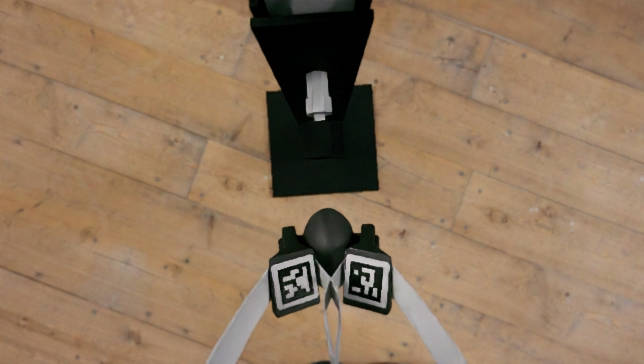

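>>> {"op": "execute_actions", "data": {
  "actions": [
    {"r2": {"joints": {"lift_m": 0.750}}, "r1": {"joints": {"gripper_m": 0.045}}}
  ],
  "cameras": ["r1_wrist_camera"]
}}

Scene clock: 1984.13 s.
r1.base_odometry: x=+2.686 y=-0.330 heading=-2.979 (m, m, rad; r1's odometry frame)
r1.turned_by_wheels: +0.000 (rad since the last result)
r1.turned_by_imu: +0.000 (rad since the last result)
r1.base_tilt: forward=+0.7 right=+0.3 (deg)
r1.lidar_m: 3.02 2.03 1.91 1.94 2.49 2.90 1.68 3.02 2.83 0.56 3.65 3.83
r1.head_depth_mm: 2535 2700 2167 1780 1496 1320 1145 / 2665 2801 2185 1785 - 1308 1144 / 2758 792 610 787 - 1256 1150 / 1022 1330 2079 1536 1508 1300 1153 / 2965 2884 2249 1810 1531 1312 1156 / 3268 2938 2256 1819 1535 1322 1165 / 3464 2972 2267 1825 1534 1324 1163
r1.base_status: not commanded
r1.joint_positions: lift_m=+0.561 arm_m=+0.312 wrist_yaw_rad=+0.003 wrist_pitch_rad=-1.368 wrist_roll_rad=+0.001 gripper_m=+0.045 head_pan_rad=-1.543 head_tilt_rad=-0.852
r1.joint_status: all done
r1.motor_effort: left_wheel=+1(1) right_wheel=-1(1) lift_m=+20(20) arm_m=-2(2) wrist_yaw_rad=-3(4) wrist_pitch_rad=-1(1) wrist_roll_rad=+0(0) gripper_m=+0(79) head_pan_rad=-3(3) head_tilt_rad=+0(1) (%)
r1.hand_pose: x=-0.0216 y=-0.4852 z=+0.4440 quat_wxyz=(+0.549, +0.447, -0.547, -0.447) (m; r1's base frame)
r1.wrist_depth_mm: 597 598 599 108 597 594 590 / 604 589 598 148 594 591 600 / 607 625 593 582 588 591 595 / 595 597 605 589 592 586 580 / 597 598 595 599 591 601 587 / 614 590 595 605 - 597 593 / 604 619 593 589 605 598 586
r2.base_odometry: x=-0.638 y=-0.388 heading=-1.707 (m, m, rad; r2's odometry frame)
r2.turned_by_wheels: +0.000 (rad since the last result)
r2.turned_by_imu: -0.002 (rad since the last result)
r2.base_tilt: forward=+0.0 right=+0.8 (deg)
r2.lidar_m: 2.83 1.92 1.80 1.83 2.34 3.41 3.49 3.16 2.93 0.52 3.83 2.15
r2.head_depth_mm: 2536 2786 2888 2096 1728 - - / 2609 2884 2891 2110 1739 - 1168 / 2734 3066 2916 605 624 - 1159 / 2792 3096 1232 686 641 1406 1160 / 3022 3380 2704 2166 1639 1413 1199 / 3218 3639 3004 2168 1702 1414 1198 / 3415 3870 3031 2174 1729 1429 1206
r2.base_status: not commanded
r2.joint_positions: lift_m=+0.750 arm_m=+0.140 wrist_yaw_rad=+0.010 wrist_pitch_rad=-0.217 wrist_roll_rad=-0.019 gripper_m=-0.016 head_pan_rad=-1.563 head_tilt_rad=-0.692
r2.joint_status: all done
r2.on_its_own: wrist_pitch_rad is held at -0.231, not at your +0.000, by its stall guard, which is not easing now
r2.motor_effort: left_wheel=+0(0) right_wheel=-2(2) lift_m=+13(26) arm_m=-1(3) wrist_yaw_rad=-10(10) wrist_pitch_rad=-5(9) wrist_roll_rad=+0(0) gripper_m=-21(22) head_pan_rad=-3(3) head_tilt_rad=-5(6) (%)
r2.hand_pose: x=-0.0190 y=-0.5301 z=+0.8104 quat_wxyz=(+0.710, +0.081, -0.696, -0.073) (m; r2's base frame)
r2.wrist_depth_mm: - - - 97 98 - - / - - - 103 103 - - / - - - 109 112 - - / - - 164 116 119 - - / - 131 125 121 122 138 - / - 96 97 98 99 100 - / - - 919 183 - - -
pictures: r1_wrist_camera
Images, in order (width x height): r1_wrist_camera 644x364.

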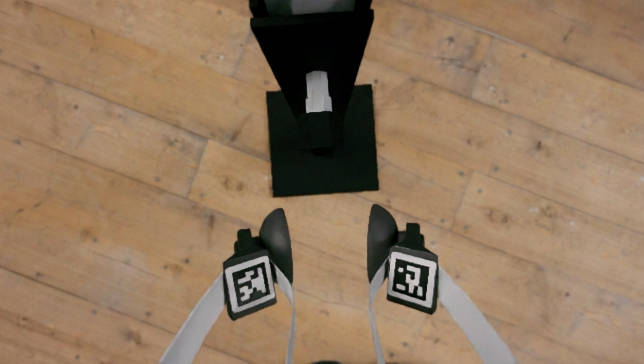

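>>> {"op": "execute_actions", "data": {
  "actions": [
    {"r2": {"joints": {"gripper_m": 0.05}}, "r1": {"joints": {"arm_m": 0.334, "wrist_pitch_rad": -1.2}}}
  ],
  "cameras": []
}}

>>> {"op": "execute_actions", "data": {
  "actions": [
    {"r2": {"joints": {"lift_m": 0.690, "wrist_pitch_rad": 0.0}}}
  ],
  "cameras": ["r2_wrist_camera", "r1_wrist_camera"]
}}

>>> {"op": "execute_actions", "data": {
  "actions": [
    {"r2": {"joints": {"gripper_m": -0.02}}}
  ],
  "cameras": []
}}

>>> {"op": "execute_actions", "data": {
  "actions": [
    {"r2": {"joints": {"lift_m": 0.723}}, "r1": {"joints": {"gripper_m": -0.089}}}
  ],
  "cameras": []
}}

>>> {"op": "execute_actions", "data": {
  "actions": [
    {"r1": {"joints": {"arm_m": 0.312, "wrist_pitch_rad": -1.37}}, "r2": {"joints": {"lift_m": 0.742}}}
  ],
  "cameras": []
}}

>>> {"op": "execute_actions", "data": {
  "actions": [
    {"r1": {"joints": {"gripper_m": -0.088, "wrist_pitch_rad": -1.34}}, "r2": {"joints": {"lift_m": 0.842}}}
  ],
  "cameras": ["r1_wrist_camera"]
}}

Scene clock: 2045.30 s.
r1.base_odometry: x=+2.686 y=-0.330 heading=-2.979 (m, m, rad; r1's odometry frame)
r1.turned_by_wheels: +0.000 (rad since the last result)
r1.turned_by_imu: +0.000 (rad since the last result)
r1.base_tilt: forward=+0.6 right=+0.3 (deg)
r1.lidar_m: 3.00 2.03 1.91 1.95 2.48 2.90 1.68 3.03 2.83 0.56 3.65 3.84
r1.head_depth_mm: 2533 2708 2172 1774 1498 1317 1151 / 2654 2842 2186 1780 - 1299 1143 / 2757 790 612 755 1417 1261 1151 / 1024 1328 2084 1529 1508 1302 1149 / 2977 2892 2226 1802 1528 1317 1157 / 3265 2938 2253 1833 1534 1327 1157 / 3444 2962 2263 1831 1541 1324 1164
r1.base_status: not commanded
r1.joint_positions: lift_m=+0.561 arm_m=+0.334 wrist_yaw_rad=+0.002 wrist_pitch_rad=-1.208 wrist_roll_rad=+0.001 gripper_m=+0.045 head_pan_rad=-1.543 head_tilt_rad=-0.852
r1.joint_status: all done
r1.motor_effort: left_wheel=+1(1) right_wheel=-1(0) lift_m=+20(20) arm_m=+4(6) wrist_yaw_rad=-4(4) wrist_pitch_rad=+3(3) wrist_roll_rad=+0(0) gripper_m=+0(0) head_pan_rad=-3(3) head_tilt_rad=+1(1) (%)
r1.hand_pose: x=-0.0215 y=-0.5472 z=+0.4517 quat_wxyz=(+0.582, +0.402, -0.581, -0.401) (m; r1's base frame)
r1.wrist_depth_mm: 689 671 - - 667 668 649 / 649 646 55 51 642 651 647 / 656 635 626 67 627 624 613 / 613 627 617 119 613 610 614 / 616 604 605 581 608 583 585 / 594 598 582 577 - 583 595 / 586 579 565 567 567 569 574
r2.base_odometry: x=-0.638 y=-0.388 heading=-1.707 (m, m, rad; r2's odometry frame)
r2.turned_by_wheels: +0.000 (rad since the last result)
r2.turned_by_imu: -0.002 (rad since the last result)
r2.base_tilt: forward=+0.0 right=+0.7 (deg)
r2.lidar_m: 2.83 1.92 1.80 1.83 2.34 3.41 3.47 3.13 2.93 0.52 3.82 2.16
r2.head_depth_mm: 2511 2795 2880 2133 1729 - - / 2663 2887 2902 2119 1746 - 1170 / 2737 3035 2887 605 627 - 1161 / 2790 3140 1240 685 1038 1389 1163 / 3025 3364 2673 2182 1631 1400 1202 / 3169 3630 2986 2184 1701 1413 1202 / 3380 3808 2987 2169 1712 1416 1199
r2.base_status: not commanded
r2.joint_positions: lift_m=+0.750 arm_m=+0.140 wrist_yaw_rad=+0.002 wrist_pitch_rad=-0.245 wrist_roll_rad=-0.019 gripper_m=+0.050 head_pan_rad=-1.563 head_tilt_rad=-0.692
r2.joint_status: all done
r2.on_its_own: wrist_pitch_rad is held at -0.231, not at your +0.000, by its stall guard, which is not easing now
r2.motor_effort: left_wheel=-1(1) right_wheel=+1(1) lift_m=+16(16) arm_m=-1(0) wrist_yaw_rad=-3(11) wrist_pitch_rad=+5(5) wrist_roll_rad=+0(0) gripper_m=+0(88) head_pan_rad=-3(2) head_tilt_rad=-5(5) (%)
r2.hand_pose: x=-0.0210 y=-0.5278 z=+0.8034 quat_wxyz=(+0.709, +0.088, -0.695, -0.085) (m; r2's base frame)
r2.wrist_depth_mm: - - - 96 97 - - / - - - 102 104 - - / - - - 109 111 - - / - - 144 117 141 - - / - 111 113 114 116 118 - / - 91 91 93 90 91 - / - - 950 278 - - -
pictures: none
No camera images: the call's "cameras" was empty. Leave "cameras" out to get every camera's image.

Scene clock: 2046.67 s.
r1.base_odometry: x=+2.686 y=-0.330 heading=-2.979 (m, m, rad; r1's odometry frame)
r1.turned_by_wheels: +0.000 (rad since the last result)
r1.turned_by_imu: +0.000 (rad since the last result)
r1.base_tilt: forward=+0.6 right=+0.3 (deg)
r1.lidar_m: 3.02 2.03 1.91 1.94 2.48 2.90 1.68 3.04 2.83 0.56 3.64 3.85
r1.head_depth_mm: 2516 2703 2183 1769 1497 1324 1149 / 2651 2817 2188 1791 - 1305 1145 / 2734 2738 611 756 1414 1261 1145 / 1073 882 2077 1532 1511 1303 1154 / 2942 2895 2229 1807 1528 1319 1158 / 3256 2918 2251 1828 1533 1322 1161 / 3472 2950 2254 1840 1536 1331 1166
r1.base_status: not commanded
r1.joint_positions: lift_m=+0.561 arm_m=+0.334 wrist_yaw_rad=+0.002 wrist_pitch_rad=-1.208 wrist_roll_rad=+0.001 gripper_m=+0.045 head_pan_rad=-1.543 head_tilt_rad=-0.852
r1.joint_status: not commanded
r1.motor_effort: left_wheel=+1(1) right_wheel=-1(1) lift_m=+20(20) arm_m=+4(4) wrist_yaw_rad=-3(3) wrist_pitch_rad=+3(3) wrist_roll_rad=+0(0) gripper_m=+0(0) head_pan_rad=-3(4) head_tilt_rad=+1(1) (%)
r1.hand_pose: x=-0.0215 y=-0.5472 z=+0.4517 quat_wxyz=(+0.582, +0.402, -0.581, -0.401) (m; r1's base frame)
r1.wrist_depth_mm: 679 661 - - 654 662 675 / 651 650 55 51 646 639 639 / 651 637 635 67 617 629 626 / 637 607 617 120 607 614 607 / 612 593 616 587 603 591 593 / 605 582 595 591 - 580 573 / 573 568 577 573 561 567 565
r2.base_odometry: x=-0.638 y=-0.388 heading=-1.707 (m, m, rad; r2's odometry frame)
r2.turned_by_wheels: +0.000 (rad since the last result)
r2.turned_by_imu: +0.000 (rad since the last result)
r2.base_tilt: forward=+0.0 right=+0.7 (deg)
r2.lidar_m: 2.82 1.92 1.80 1.83 2.35 3.41 3.49 3.16 2.93 0.52 3.80 2.16
r2.head_depth_mm: 2522 2765 2915 2110 1685 1422 - / 2599 2903 2865 2119 1634 - 1136 / 2714 3041 2945 605 631 - 1139 / 2806 3084 1235 688 641 1410 1179 / 2987 3371 2704 2144 1637 1409 1198 / 3175 3623 2976 2179 1706 1411 1206 / 3396 3810 2997 2192 1722 1422 1201
r2.base_status: not commanded
r2.joint_positions: lift_m=+0.690 arm_m=+0.140 wrist_yaw_rad=+0.002 wrist_pitch_rad=-0.025 wrist_roll_rad=-0.020 gripper_m=+0.050 head_pan_rad=-1.563 head_tilt_rad=-0.692
r2.joint_status: all done
r2.motor_effort: left_wheel=-2(2) right_wheel=+1(1) lift_m=+17(19) arm_m=-2(1) wrist_yaw_rad=-2(3) wrist_pitch_rad=+9(35) wrist_roll_rad=+1(1) gripper_m=+0(1) head_pan_rad=-2(3) head_tilt_rad=-5(5) (%)
r2.hand_pose: x=-0.0210 y=-0.5406 z=+0.7986 quat_wxyz=(+0.714, +0.010, -0.700, -0.008) (m; r2's base frame)
r2.wrist_depth_mm: - - - 105 105 - - / - - - 108 109 - - / - - - 111 112 - - / - 129 115 114 115 - - / - 84 79 81 79 78 81 / - - - 152 - - - / - - - 158 - - -
pictures: r1_wrist_camera, r2_wrist_camera
Images, in order (width x height): r1_wrist_camera 644x364, r2_wrist_camera 644x364.

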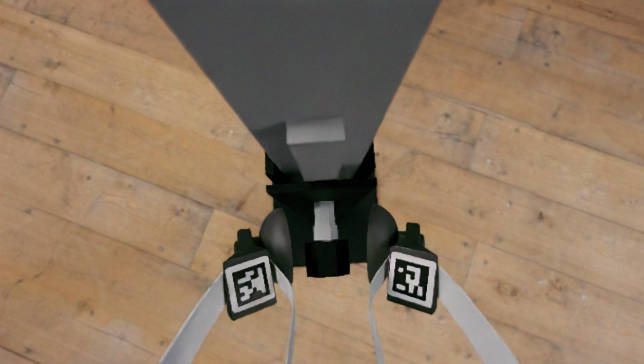

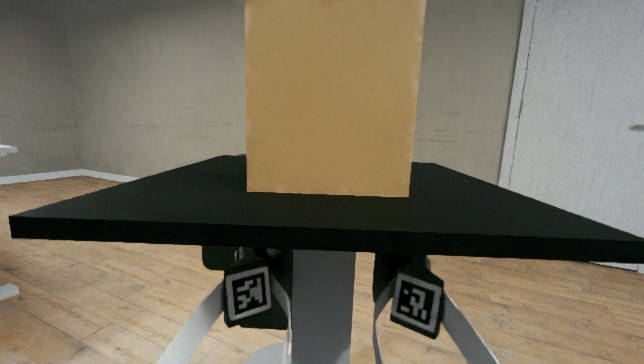

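Scene clock: 2047.87 s.
r1.base_odometry: x=+2.686 y=-0.330 heading=-2.979 (m, m, rad; r1's odometry frame)
r1.turned_by_wheels: +0.000 (rad since the last result)
r1.turned_by_imu: +0.000 (rad since the last result)
r1.base_tilt: forward=+0.6 right=+0.2 (deg)
r1.lidar_m: 3.02 2.02 1.91 1.94 2.47 2.90 1.68 3.03 2.83 0.56 3.67 3.84
r1.head_depth_mm: 2514 2714 2181 1774 1500 1322 1147 / 2653 2800 2189 1790 - 1304 1144 / 2766 2739 611 756 1415 1260 1149 / 1076 881 2086 1531 1505 1304 1152 / 2976 2895 2226 1809 1524 1314 1157 / 3262 2947 2257 1828 1540 1325 1158 / 3440 2969 2272 1828 1538 1331 1164
r1.base_status: not commanded
r1.joint_positions: lift_m=+0.561 arm_m=+0.334 wrist_yaw_rad=+0.002 wrist_pitch_rad=-1.208 wrist_roll_rad=+0.001 gripper_m=+0.045 head_pan_rad=-1.543 head_tilt_rad=-0.852
r1.joint_status: not commanded
r1.motor_effort: left_wheel=+2(2) right_wheel=-1(1) lift_m=+19(20) arm_m=+4(4) wrist_yaw_rad=-4(3) wrist_pitch_rad=+3(3) wrist_roll_rad=+0(0) gripper_m=+0(0) head_pan_rad=-3(3) head_tilt_rad=+0(0) (%)
r1.hand_pose: x=-0.0215 y=-0.5472 z=+0.4517 quat_wxyz=(+0.582, +0.402, -0.581, -0.401) (m; r1's base frame)
r1.wrist_depth_mm: 680 673 - - 665 658 650 / 657 657 52 51 643 643 648 / 646 633 637 67 615 632 620 / 614 619 619 120 614 603 602 / 603 619 610 586 598 591 584 / 600 587 589 586 - 575 563 / 592 574 568 569 560 571 555
r2.base_odometry: x=-0.638 y=-0.388 heading=-1.707 (m, m, rad; r2's odometry frame)
r2.turned_by_wheels: +0.000 (rad since the last result)
r2.turned_by_imu: +0.000 (rad since the last result)
r2.base_tilt: forward=+0.0 right=+0.8 (deg)
r2.lidar_m: 2.84 1.92 1.80 1.83 2.34 3.42 3.48 3.17 2.93 0.52 3.84 2.16
r2.head_depth_mm: 2519 2789 2861 2123 1687 1427 - / 2615 2860 2902 2122 1630 - 1146 / 2755 3067 2937 605 632 - 1139 / 2770 3095 1234 685 642 1407 1169 / 3064 3406 2655 2167 1638 1413 1200 / 3175 3640 3003 2161 1716 1417 1205 / 3345 3748 2971 2192 1716 1411 1206
r2.base_status: not commanded
r2.joint_positions: lift_m=+0.690 arm_m=+0.140 wrist_yaw_rad=+0.010 wrist_pitch_rad=-0.024 wrist_roll_rad=-0.020 gripper_m=-0.019 head_pan_rad=-1.563 head_tilt_rad=-0.692
r2.joint_status: all done
r2.motor_effort: left_wheel=+0(2) right_wheel=-1(2) lift_m=+17(17) arm_m=-2(2) wrist_yaw_rad=-10(10) wrist_pitch_rad=+8(9) wrist_roll_rad=+1(1) gripper_m=-25(100) head_pan_rad=-3(3) head_tilt_rad=-5(5) (%)
r2.hand_pose: x=-0.0189 y=-0.5408 z=+0.7987 quat_wxyz=(+0.714, +0.012, -0.700, -0.005) (m; r2's base frame)
r2.wrist_depth_mm: - - - 103 103 - - / - - - 106 107 - - / - - - 109 110 - - / - 128 114 112 112 - - / - 78 78 80 77 79 81 / - - - 150 - - - / - - - 157 - - -
pictures: none
No camera images: the call's "cameras" was empty. Leave "cameras" out to get every camera's image.

Scene clock: 2049.70 s.
r1.base_odometry: x=+2.686 y=-0.330 heading=-2.979 (m, m, rad; r1's odometry frame)
r1.turned_by_wheels: +0.000 (rad since the last result)
r1.turned_by_imu: +0.000 (rad since the last result)
r1.base_tilt: forward=+0.6 right=+0.3 (deg)
r1.lidar_m: 3.03 2.03 1.91 1.94 2.48 2.91 1.68 3.01 2.84 0.56 3.66 3.83
r1.head_depth_mm: 2523 2721 2167 1766 1506 1328 1148 / 2643 2838 2189 1781 - 1303 1142 / 2758 839 611 757 1412 1261 1148 / 1046 857 2075 1526 1507 1302 1151 / 2923 2917 2236 1804 1529 1318 1159 / 3235 2953 2247 1829 1530 1317 1160 / 3490 2974 2266 1828 1536 1325 1164
r1.base_status: not commanded
r1.joint_positions: lift_m=+0.561 arm_m=+0.334 wrist_yaw_rad=+0.002 wrist_pitch_rad=-1.202 wrist_roll_rad=+0.001 gripper_m=-0.087 head_pan_rad=-1.543 head_tilt_rad=-0.852
r1.joint_status: all done
r1.motor_effort: left_wheel=+2(1) right_wheel=-2(1) lift_m=+24(24) arm_m=+2(4) wrist_yaw_rad=-3(4) wrist_pitch_rad=+0(3) wrist_roll_rad=+0(0) gripper_m=-41(100) head_pan_rad=-3(3) head_tilt_rad=+0(1) (%)
r1.hand_pose: x=-0.0214 y=-0.5488 z=+0.4519 quat_wxyz=(+0.584, +0.400, -0.583, -0.400) (m; r1's base frame)
r1.wrist_depth_mm: 683 674 - - 661 651 651 / 665 662 53 51 647 648 648 / 629 634 637 64 625 634 618 / 627 622 620 114 624 593 616 / 607 610 608 157 607 596 596 / 595 590 595 587 582 574 579 / 577 575 574 569 568 566 557
r2.base_odometry: x=-0.638 y=-0.388 heading=-1.707 (m, m, rad; r2's odometry frame)
r2.turned_by_wheels: +0.000 (rad since the last result)
r2.turned_by_imu: +0.000 (rad since the last result)
r2.base_tilt: forward=+0.0 right=+0.8 (deg)
r2.lidar_m: 2.83 1.92 1.79 1.83 2.34 3.42 3.46 3.15 2.93 0.52 3.82 2.16
r2.head_depth_mm: 2522 2724 2890 2144 1681 1464 - / 2628 2927 2882 2122 1684 - 1164 / 2739 3050 2908 601 615 - 1159 / 2779 3095 1232 679 638 1398 1168 / 2977 3363 2652 2160 1634 1406 1203 / 3179 3631 2958 2178 1713 1406 1205 / 3350 3793 2986 2178 1710 1418 1203
r2.base_status: not commanded
r2.joint_positions: lift_m=+0.722 arm_m=+0.140 wrist_yaw_rad=+0.010 wrist_pitch_rad=-0.126 wrist_roll_rad=-0.020 gripper_m=-0.016 head_pan_rad=-1.563 head_tilt_rad=-0.692
r2.joint_status: all done
r2.on_its_own: wrist_pitch_rad is at rest, and its effort (+44) is outside its rest range (-20 to +32)
r2.motor_effort: left_wheel=+1(1) right_wheel=-2(2) lift_m=+34(32) arm_m=-3(3) wrist_yaw_rad=-11(11) wrist_pitch_rad=+44(45) wrist_roll_rad=+1(1) gripper_m=-23(26) head_pan_rad=-3(3) head_tilt_rad=-6(6) (%)
r2.hand_pose: x=-0.0189 y=-0.5365 z=+0.8048 quat_wxyz=(+0.713, +0.049, -0.698, -0.041) (m; r2's base frame)
r2.wrist_depth_mm: - - - 98 98 - - / - - - 103 103 - - / - - - 108 109 - - / - - 132 113 114 - - / - 94 95 98 99 102 - / - - 81 81 80 83 80 / - - - 170 - - -
pictures: none
No camera images: the call's "cameras" was empty. Leave "cameras" out to get every camera's image.

Scene clock: 2050.77 s.
r1.base_odometry: x=+2.686 y=-0.330 heading=-2.979 (m, m, rad; r1's odometry frame)
r1.turned_by_wheels: +0.000 (rad since the last result)
r1.turned_by_imu: +0.000 (rad since the last result)
r1.base_tilt: forward=+0.6 right=+0.3 (deg)
r1.lidar_m: 3.00 2.02 1.91 1.94 2.48 2.90 1.68 3.03 2.83 0.56 3.65 3.85
r1.head_depth_mm: 2545 2708 2168 1772 1501 1320 1146 / 2642 2839 2177 1779 - 1303 1141 / 2746 791 610 814 - 1264 1152 / 1026 1333 2071 1537 1519 1305 1152 / 2971 2888 2236 1810 1532 1311 1153 / 3269 2948 2238 1810 1530 1324 1157 / 3451 2962 2259 1836 1540 1320 1166
r1.base_status: not commanded
r1.joint_positions: lift_m=+0.561 arm_m=+0.313 wrist_yaw_rad=+0.002 wrist_pitch_rad=-1.196 wrist_roll_rad=+0.001 gripper_m=-0.082 head_pan_rad=-1.543 head_tilt_rad=-0.852
r1.joint_status: wrist_pitch_rad off_target (ended at -1.196, target -1.370); the others done
r1.on_its_own: gripper_m is held at -0.081, not at your -0.089, by its stall guard, which is still easing; wrist_pitch_rad is at rest, and its effort (-78) is outside its rest range (-20 to +32)
r1.motor_effort: left_wheel=+3(2) right_wheel=-3(3) lift_m=+19(24) arm_m=-12(15) wrist_yaw_rad=-4(3) wrist_pitch_rad=-78(81) wrist_roll_rad=+0(0) gripper_m=-7(41) head_pan_rad=-3(3) head_tilt_rad=+1(0) (%)
r1.hand_pose: x=-0.0214 y=-0.5293 z=+0.4525 quat_wxyz=(+0.585, +0.399, -0.584, -0.398) (m; r1's base frame)
r1.wrist_depth_mm: 692 697 579 59 668 688 663 / 694 671 673 80 632 657 640 / 633 647 635 119 635 625 622 / 634 631 628 186 610 593 602 / 611 611 599 158 606 602 597 / 598 592 586 580 578 569 570 / 586 595 583 561 572 566 562
r2.base_odometry: x=-0.638 y=-0.388 heading=-1.707 (m, m, rad; r2's odometry frame)
r2.turned_by_wheels: +0.000 (rad since the last result)
r2.turned_by_imu: +0.000 (rad since the last result)
r2.base_tilt: forward=+0.0 right=+0.8 (deg)
r2.lidar_m: 2.83 1.92 1.80 1.83 2.34 3.42 3.47 3.15 2.92 0.52 3.81 2.16
r2.head_depth_mm: 2502 2756 2875 2111 1700 - - / 2615 2916 2889 2167 1751 - 1166 / 2739 3003 2908 599 611 - 1157 / 2787 3091 1228 657 1441 1407 1170 / 3006 3403 2672 2172 1638 1404 1206 / 3131 3674 2972 2167 1710 1412 1202 / 3365 3807 3019 2192 1711 1420 1208
r2.base_status: not commanded
r2.joint_positions: lift_m=+0.741 arm_m=+0.140 wrist_yaw_rad=+0.010 wrist_pitch_rad=-0.134 wrist_roll_rad=-0.020 gripper_m=-0.016 head_pan_rad=-1.563 head_tilt_rad=-0.692
r2.joint_status: all done
r2.on_its_own: wrist_pitch_rad is at rest, and its effort (+47) is outside its rest range (-20 to +32)
r2.motor_effort: left_wheel=+1(1) right_wheel=-2(2) lift_m=+34(36) arm_m=-3(3) wrist_yaw_rad=-11(11) wrist_pitch_rad=+47(56) wrist_roll_rad=+1(1) gripper_m=-23(23) head_pan_rad=-2(3) head_tilt_rad=-6(5) (%)
r2.hand_pose: x=-0.0189 y=-0.5360 z=+0.8219 quat_wxyz=(+0.713, +0.052, -0.698, -0.044) (m; r2's base frame)
r2.wrist_depth_mm: - - - 98 98 - - / - - - 103 103 - - / - - - 108 109 - - / - - 136 114 115 - - / - 97 99 101 103 106 - / - - 83 83 81 82 83 / - - - 172 - - -
pictures: none
No camera images: the call's "cameras" was empty. Leave "cameras" out to get every camera's image.

Scene clock: 2052.70 s.
r1.base_odometry: x=+2.686 y=-0.330 heading=-2.979 (m, m, rad; r1's odometry frame)
r1.turned_by_wheels: +0.000 (rad since the last result)
r1.turned_by_imu: +0.000 (rad since the last result)
r1.base_tilt: forward=+0.6 right=+0.2 (deg)
r1.lidar_m: 3.01 2.03 1.91 1.93 2.48 2.91 1.68 3.02 2.83 0.56 3.64 3.84
r1.head_depth_mm: 2547 2700 2180 1772 1502 1319 1150 / 2639 2828 2042 1834 - 1308 1142 / 2718 704 610 1537 - 1262 1149 / 860 2663 1356 1583 1510 1303 1152 / 3104 2892 2227 1808 1529 1312 1156 / 3249 2922 2245 1826 1533 1315 1163 / 3460 2959 2263 1841 1539 1324 1163
r1.base_status: not commanded
r1.joint_positions: lift_m=+0.561 arm_m=+0.313 wrist_yaw_rad=+0.002 wrist_pitch_rad=-1.190 wrist_roll_rad=+0.001 gripper_m=-0.079 head_pan_rad=-1.543 head_tilt_rad=-0.852
r1.joint_status: wrist_pitch_rad off_target (ended at -1.190, target -1.340); gripper_m off_target (ended at -0.079, target -0.088)
r1.on_its_own: gripper_m is held at -0.080, not at your -0.088, by its stall guard, which is still easing; wrist_pitch_rad is at rest, and its effort (-68) is outside its rest range (-20 to +32)
r1.motor_effort: left_wheel=+2(3) right_wheel=-3(3) lift_m=+20(20) arm_m=-11(12) wrist_yaw_rad=-3(4) wrist_pitch_rad=-68(78) wrist_roll_rad=+0(0) gripper_m=-37(72) head_pan_rad=-3(3) head_tilt_rad=+1(1) (%)
r1.hand_pose: x=-0.0214 y=-0.5306 z=+0.4529 quat_wxyz=(+0.586, +0.397, -0.585, -0.396) (m; r1's base frame)
r1.wrist_depth_mm: 691 686 592 58 667 675 668 / 674 665 652 78 667 641 650 / 671 636 650 120 625 621 627 / 628 642 635 180 616 605 596 / 607 608 609 157 600 583 586 / 602 595 582 589 592 582 579 / 585 570 570 564 566 562 558
r2.base_odometry: x=-0.638 y=-0.388 heading=-1.707 (m, m, rad; r2's odometry frame)
r2.turned_by_wheels: +0.000 (rad since the last result)
r2.turned_by_imu: -0.001 (rad since the last result)
r2.base_tilt: forward=+0.0 right=+0.8 (deg)
r2.lidar_m: 2.83 1.92 1.80 1.83 2.35 3.42 3.49 3.15 2.92 0.52 3.84 2.15
r2.head_depth_mm: 2509 2748 2922 2122 1788 - 1192 / 2631 2875 2911 2124 - - 1181 / 2760 3108 2941 599 - - 1166 / 2830 3072 1222 625 1496 1393 1163 / 3033 3376 2652 2174 1628 1414 1201 / 3157 3624 2989 2187 1716 1416 1202 / 3349 3795 2989 2198 1719 1418 1205
r2.base_status: not commanded
r2.joint_positions: lift_m=+0.797 arm_m=+0.140 wrist_yaw_rad=+0.011 wrist_pitch_rad=-0.214 wrist_roll_rad=-0.024 gripper_m=-0.016 head_pan_rad=-1.563 head_tilt_rad=-0.692
r2.joint_status: lift_m contact_stop (moved +0.056 of +0.101)
r2.on_its_own: lift_m is slack since a contact_stop, until your next command for it (your +0.842 is given up); wrist_pitch_rad is at rest, and its effort (+74) is outside its rest range (-20 to +32)
r2.motor_effort: left_wheel=+0(4) right_wheel=-1(4) lift_m=+27(46) arm_m=-1(3) wrist_yaw_rad=-11(12) wrist_pitch_rad=+74(85) wrist_roll_rad=+3(4) gripper_m=-22(22) head_pan_rad=-3(2) head_tilt_rad=-5(6) (%)
r2.hand_pose: x=-0.0189 y=-0.5304 z=+0.8576 quat_wxyz=(+0.712, +0.080, -0.694, -0.071) (m; r2's base frame)
r2.wrist_depth_mm: - - - 97 97 - - / - - - 103 103 - - / - - - 109 111 - - / - - 168 117 119 - - / - 145 129 123 126 147 - / - 99 101 102 104 105 - / - - 956 183 - 92 -
pictures: r1_wrist_camera
Images, in order (width x height): r1_wrist_camera 644x364.

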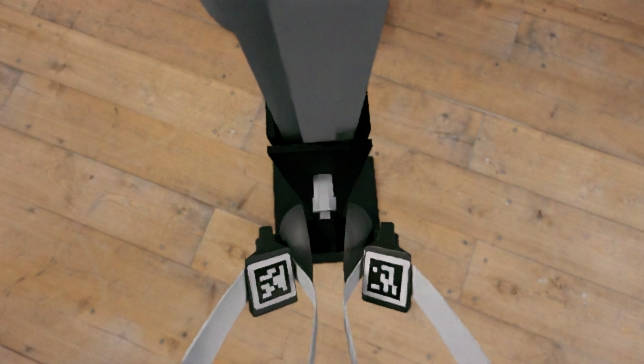

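>>> {"op": "execute_actions", "data": {
  "actions": [
    {"r2": {"joints": {"lift_m": 0.770, "wrist_pitch_rad": 0.0}}, "r1": {"joints": {"gripper_m": 0.045, "wrist_pitch_rad": -1.2}}}
  ],
  "cameras": ["r1_wrist_camera"]
}}

Scene clock: 2060.33 s.
r1.base_odometry: x=+2.686 y=-0.330 heading=-2.979 (m, m, rad; r1's odometry frame)
r1.turned_by_wheels: +0.000 (rad since the last result)
r1.turned_by_imu: -0.001 (rad since the last result)
r1.base_tilt: forward=+0.6 right=+0.3 (deg)
r1.lidar_m: 3.01 2.03 1.91 1.94 2.48 2.90 1.68 3.04 2.83 0.56 3.68 3.85
r1.head_depth_mm: 2536 2712 2172 1780 1506 1317 1153 / 2638 2828 2056 1826 - 1303 1140 / 2712 717 609 1531 - 1261 1146 / 996 2666 1361 1574 1517 1299 1154 / 3065 2888 2236 1797 1522 1312 1157 / 3275 2928 2269 1817 1540 1324 1156 / 3462 2979 2266 1842 1526 1325 1167
r1.base_status: not commanded
r1.joint_positions: lift_m=+0.561 arm_m=+0.312 wrist_yaw_rad=+0.000 wrist_pitch_rad=-1.208 wrist_roll_rad=+0.000 gripper_m=+0.045 head_pan_rad=-1.543 head_tilt_rad=-0.852
r1.joint_status: all done
r1.motor_effort: left_wheel=+1(1) right_wheel=+0(2) lift_m=+20(20) arm_m=+0(2) wrist_yaw_rad=-1(4) wrist_pitch_rad=+3(22) wrist_roll_rad=+0(0) gripper_m=+0(82) head_pan_rad=-3(3) head_tilt_rad=+1(1) (%)
r1.hand_pose: x=-0.0216 y=-0.5254 z=+0.4517 quat_wxyz=(+0.582, +0.402, -0.582, -0.402) (m; r1's base frame)
r1.wrist_depth_mm: 681 681 657 65 668 653 650 / 680 644 640 89 653 624 641 / 647 649 636 126 631 626 617 / 629 619 625 232 609 617 608 / 610 603 602 590 601 587 586 / 588 594 593 589 - 581 574 / 581 586 578 570 566 560 570
r2.base_odometry: x=-0.638 y=-0.388 heading=-1.707 (m, m, rad; r2's odometry frame)
r2.turned_by_wheels: +0.000 (rad since the last result)
r2.turned_by_imu: -0.002 (rad since the last result)
r2.base_tilt: forward=+0.0 right=+0.6 (deg)
r2.lidar_m: 2.83 1.92 1.79 1.82 2.34 3.42 3.48 3.14 2.92 0.52 3.85 2.16
r2.head_depth_mm: 2529 2816 2905 2118 1727 - 1190 / 2610 2897 2891 2126 1806 - 1188 / 2757 3019 2945 600 - - 1166 / 2801 3087 1215 629 1489 1370 1160 / 3030 3402 2652 2163 1644 1412 1200 / 3246 3580 2987 2176 1717 1421 1199 / 3391 3799 3064 2208 1724 1421 1217
r2.base_status: not commanded
r2.joint_positions: lift_m=+0.776 arm_m=+0.140 wrist_yaw_rad=+0.010 wrist_pitch_rad=-0.163 wrist_roll_rad=-0.024 gripper_m=-0.016 head_pan_rad=-1.563 head_tilt_rad=-0.692
r2.joint_status: lift_m contact_stop (moved -0.021 of -0.027); wrist_pitch_rad off_target (ended at -0.163, target +0.000)
r2.on_its_own: wrist_pitch_rad is held at -0.191, not at your +0.000, by its stall guard, which is not easing now; lift_m is slack since a contact_stop, until your next command for it (your +0.770 is given up)
r2.motor_effort: left_wheel=+0(0) right_wheel=-1(1) lift_m=+21(20) arm_m=+4(3) wrist_yaw_rad=-10(11) wrist_pitch_rad=-9(13) wrist_roll_rad=+3(3) gripper_m=-21(22) head_pan_rad=-3(3) head_tilt_rad=-5(6) (%)
r2.hand_pose: x=-0.0191 y=-0.5334 z=+0.8495 quat_wxyz=(+0.714, +0.062, -0.696, -0.054) (m; r2's base frame)
r2.wrist_depth_mm: - - - 101 101 - - / - - - 106 106 - - / - - - 111 113 - - / - - 169 117 119 - - / - 131 123 121 122 133 - / - 92 93 94 96 98 - / - - - 179 - - -
pictures: r1_wrist_camera
Images, in order (width x height): r1_wrist_camera 644x364.

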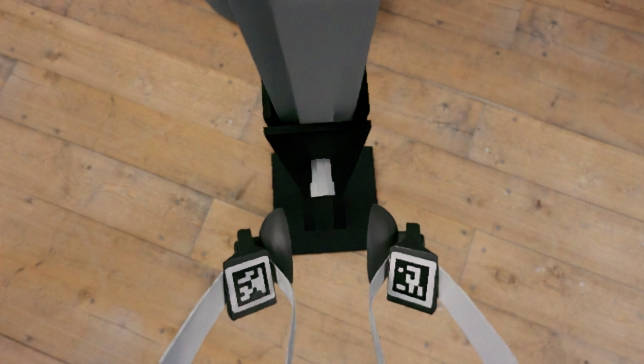

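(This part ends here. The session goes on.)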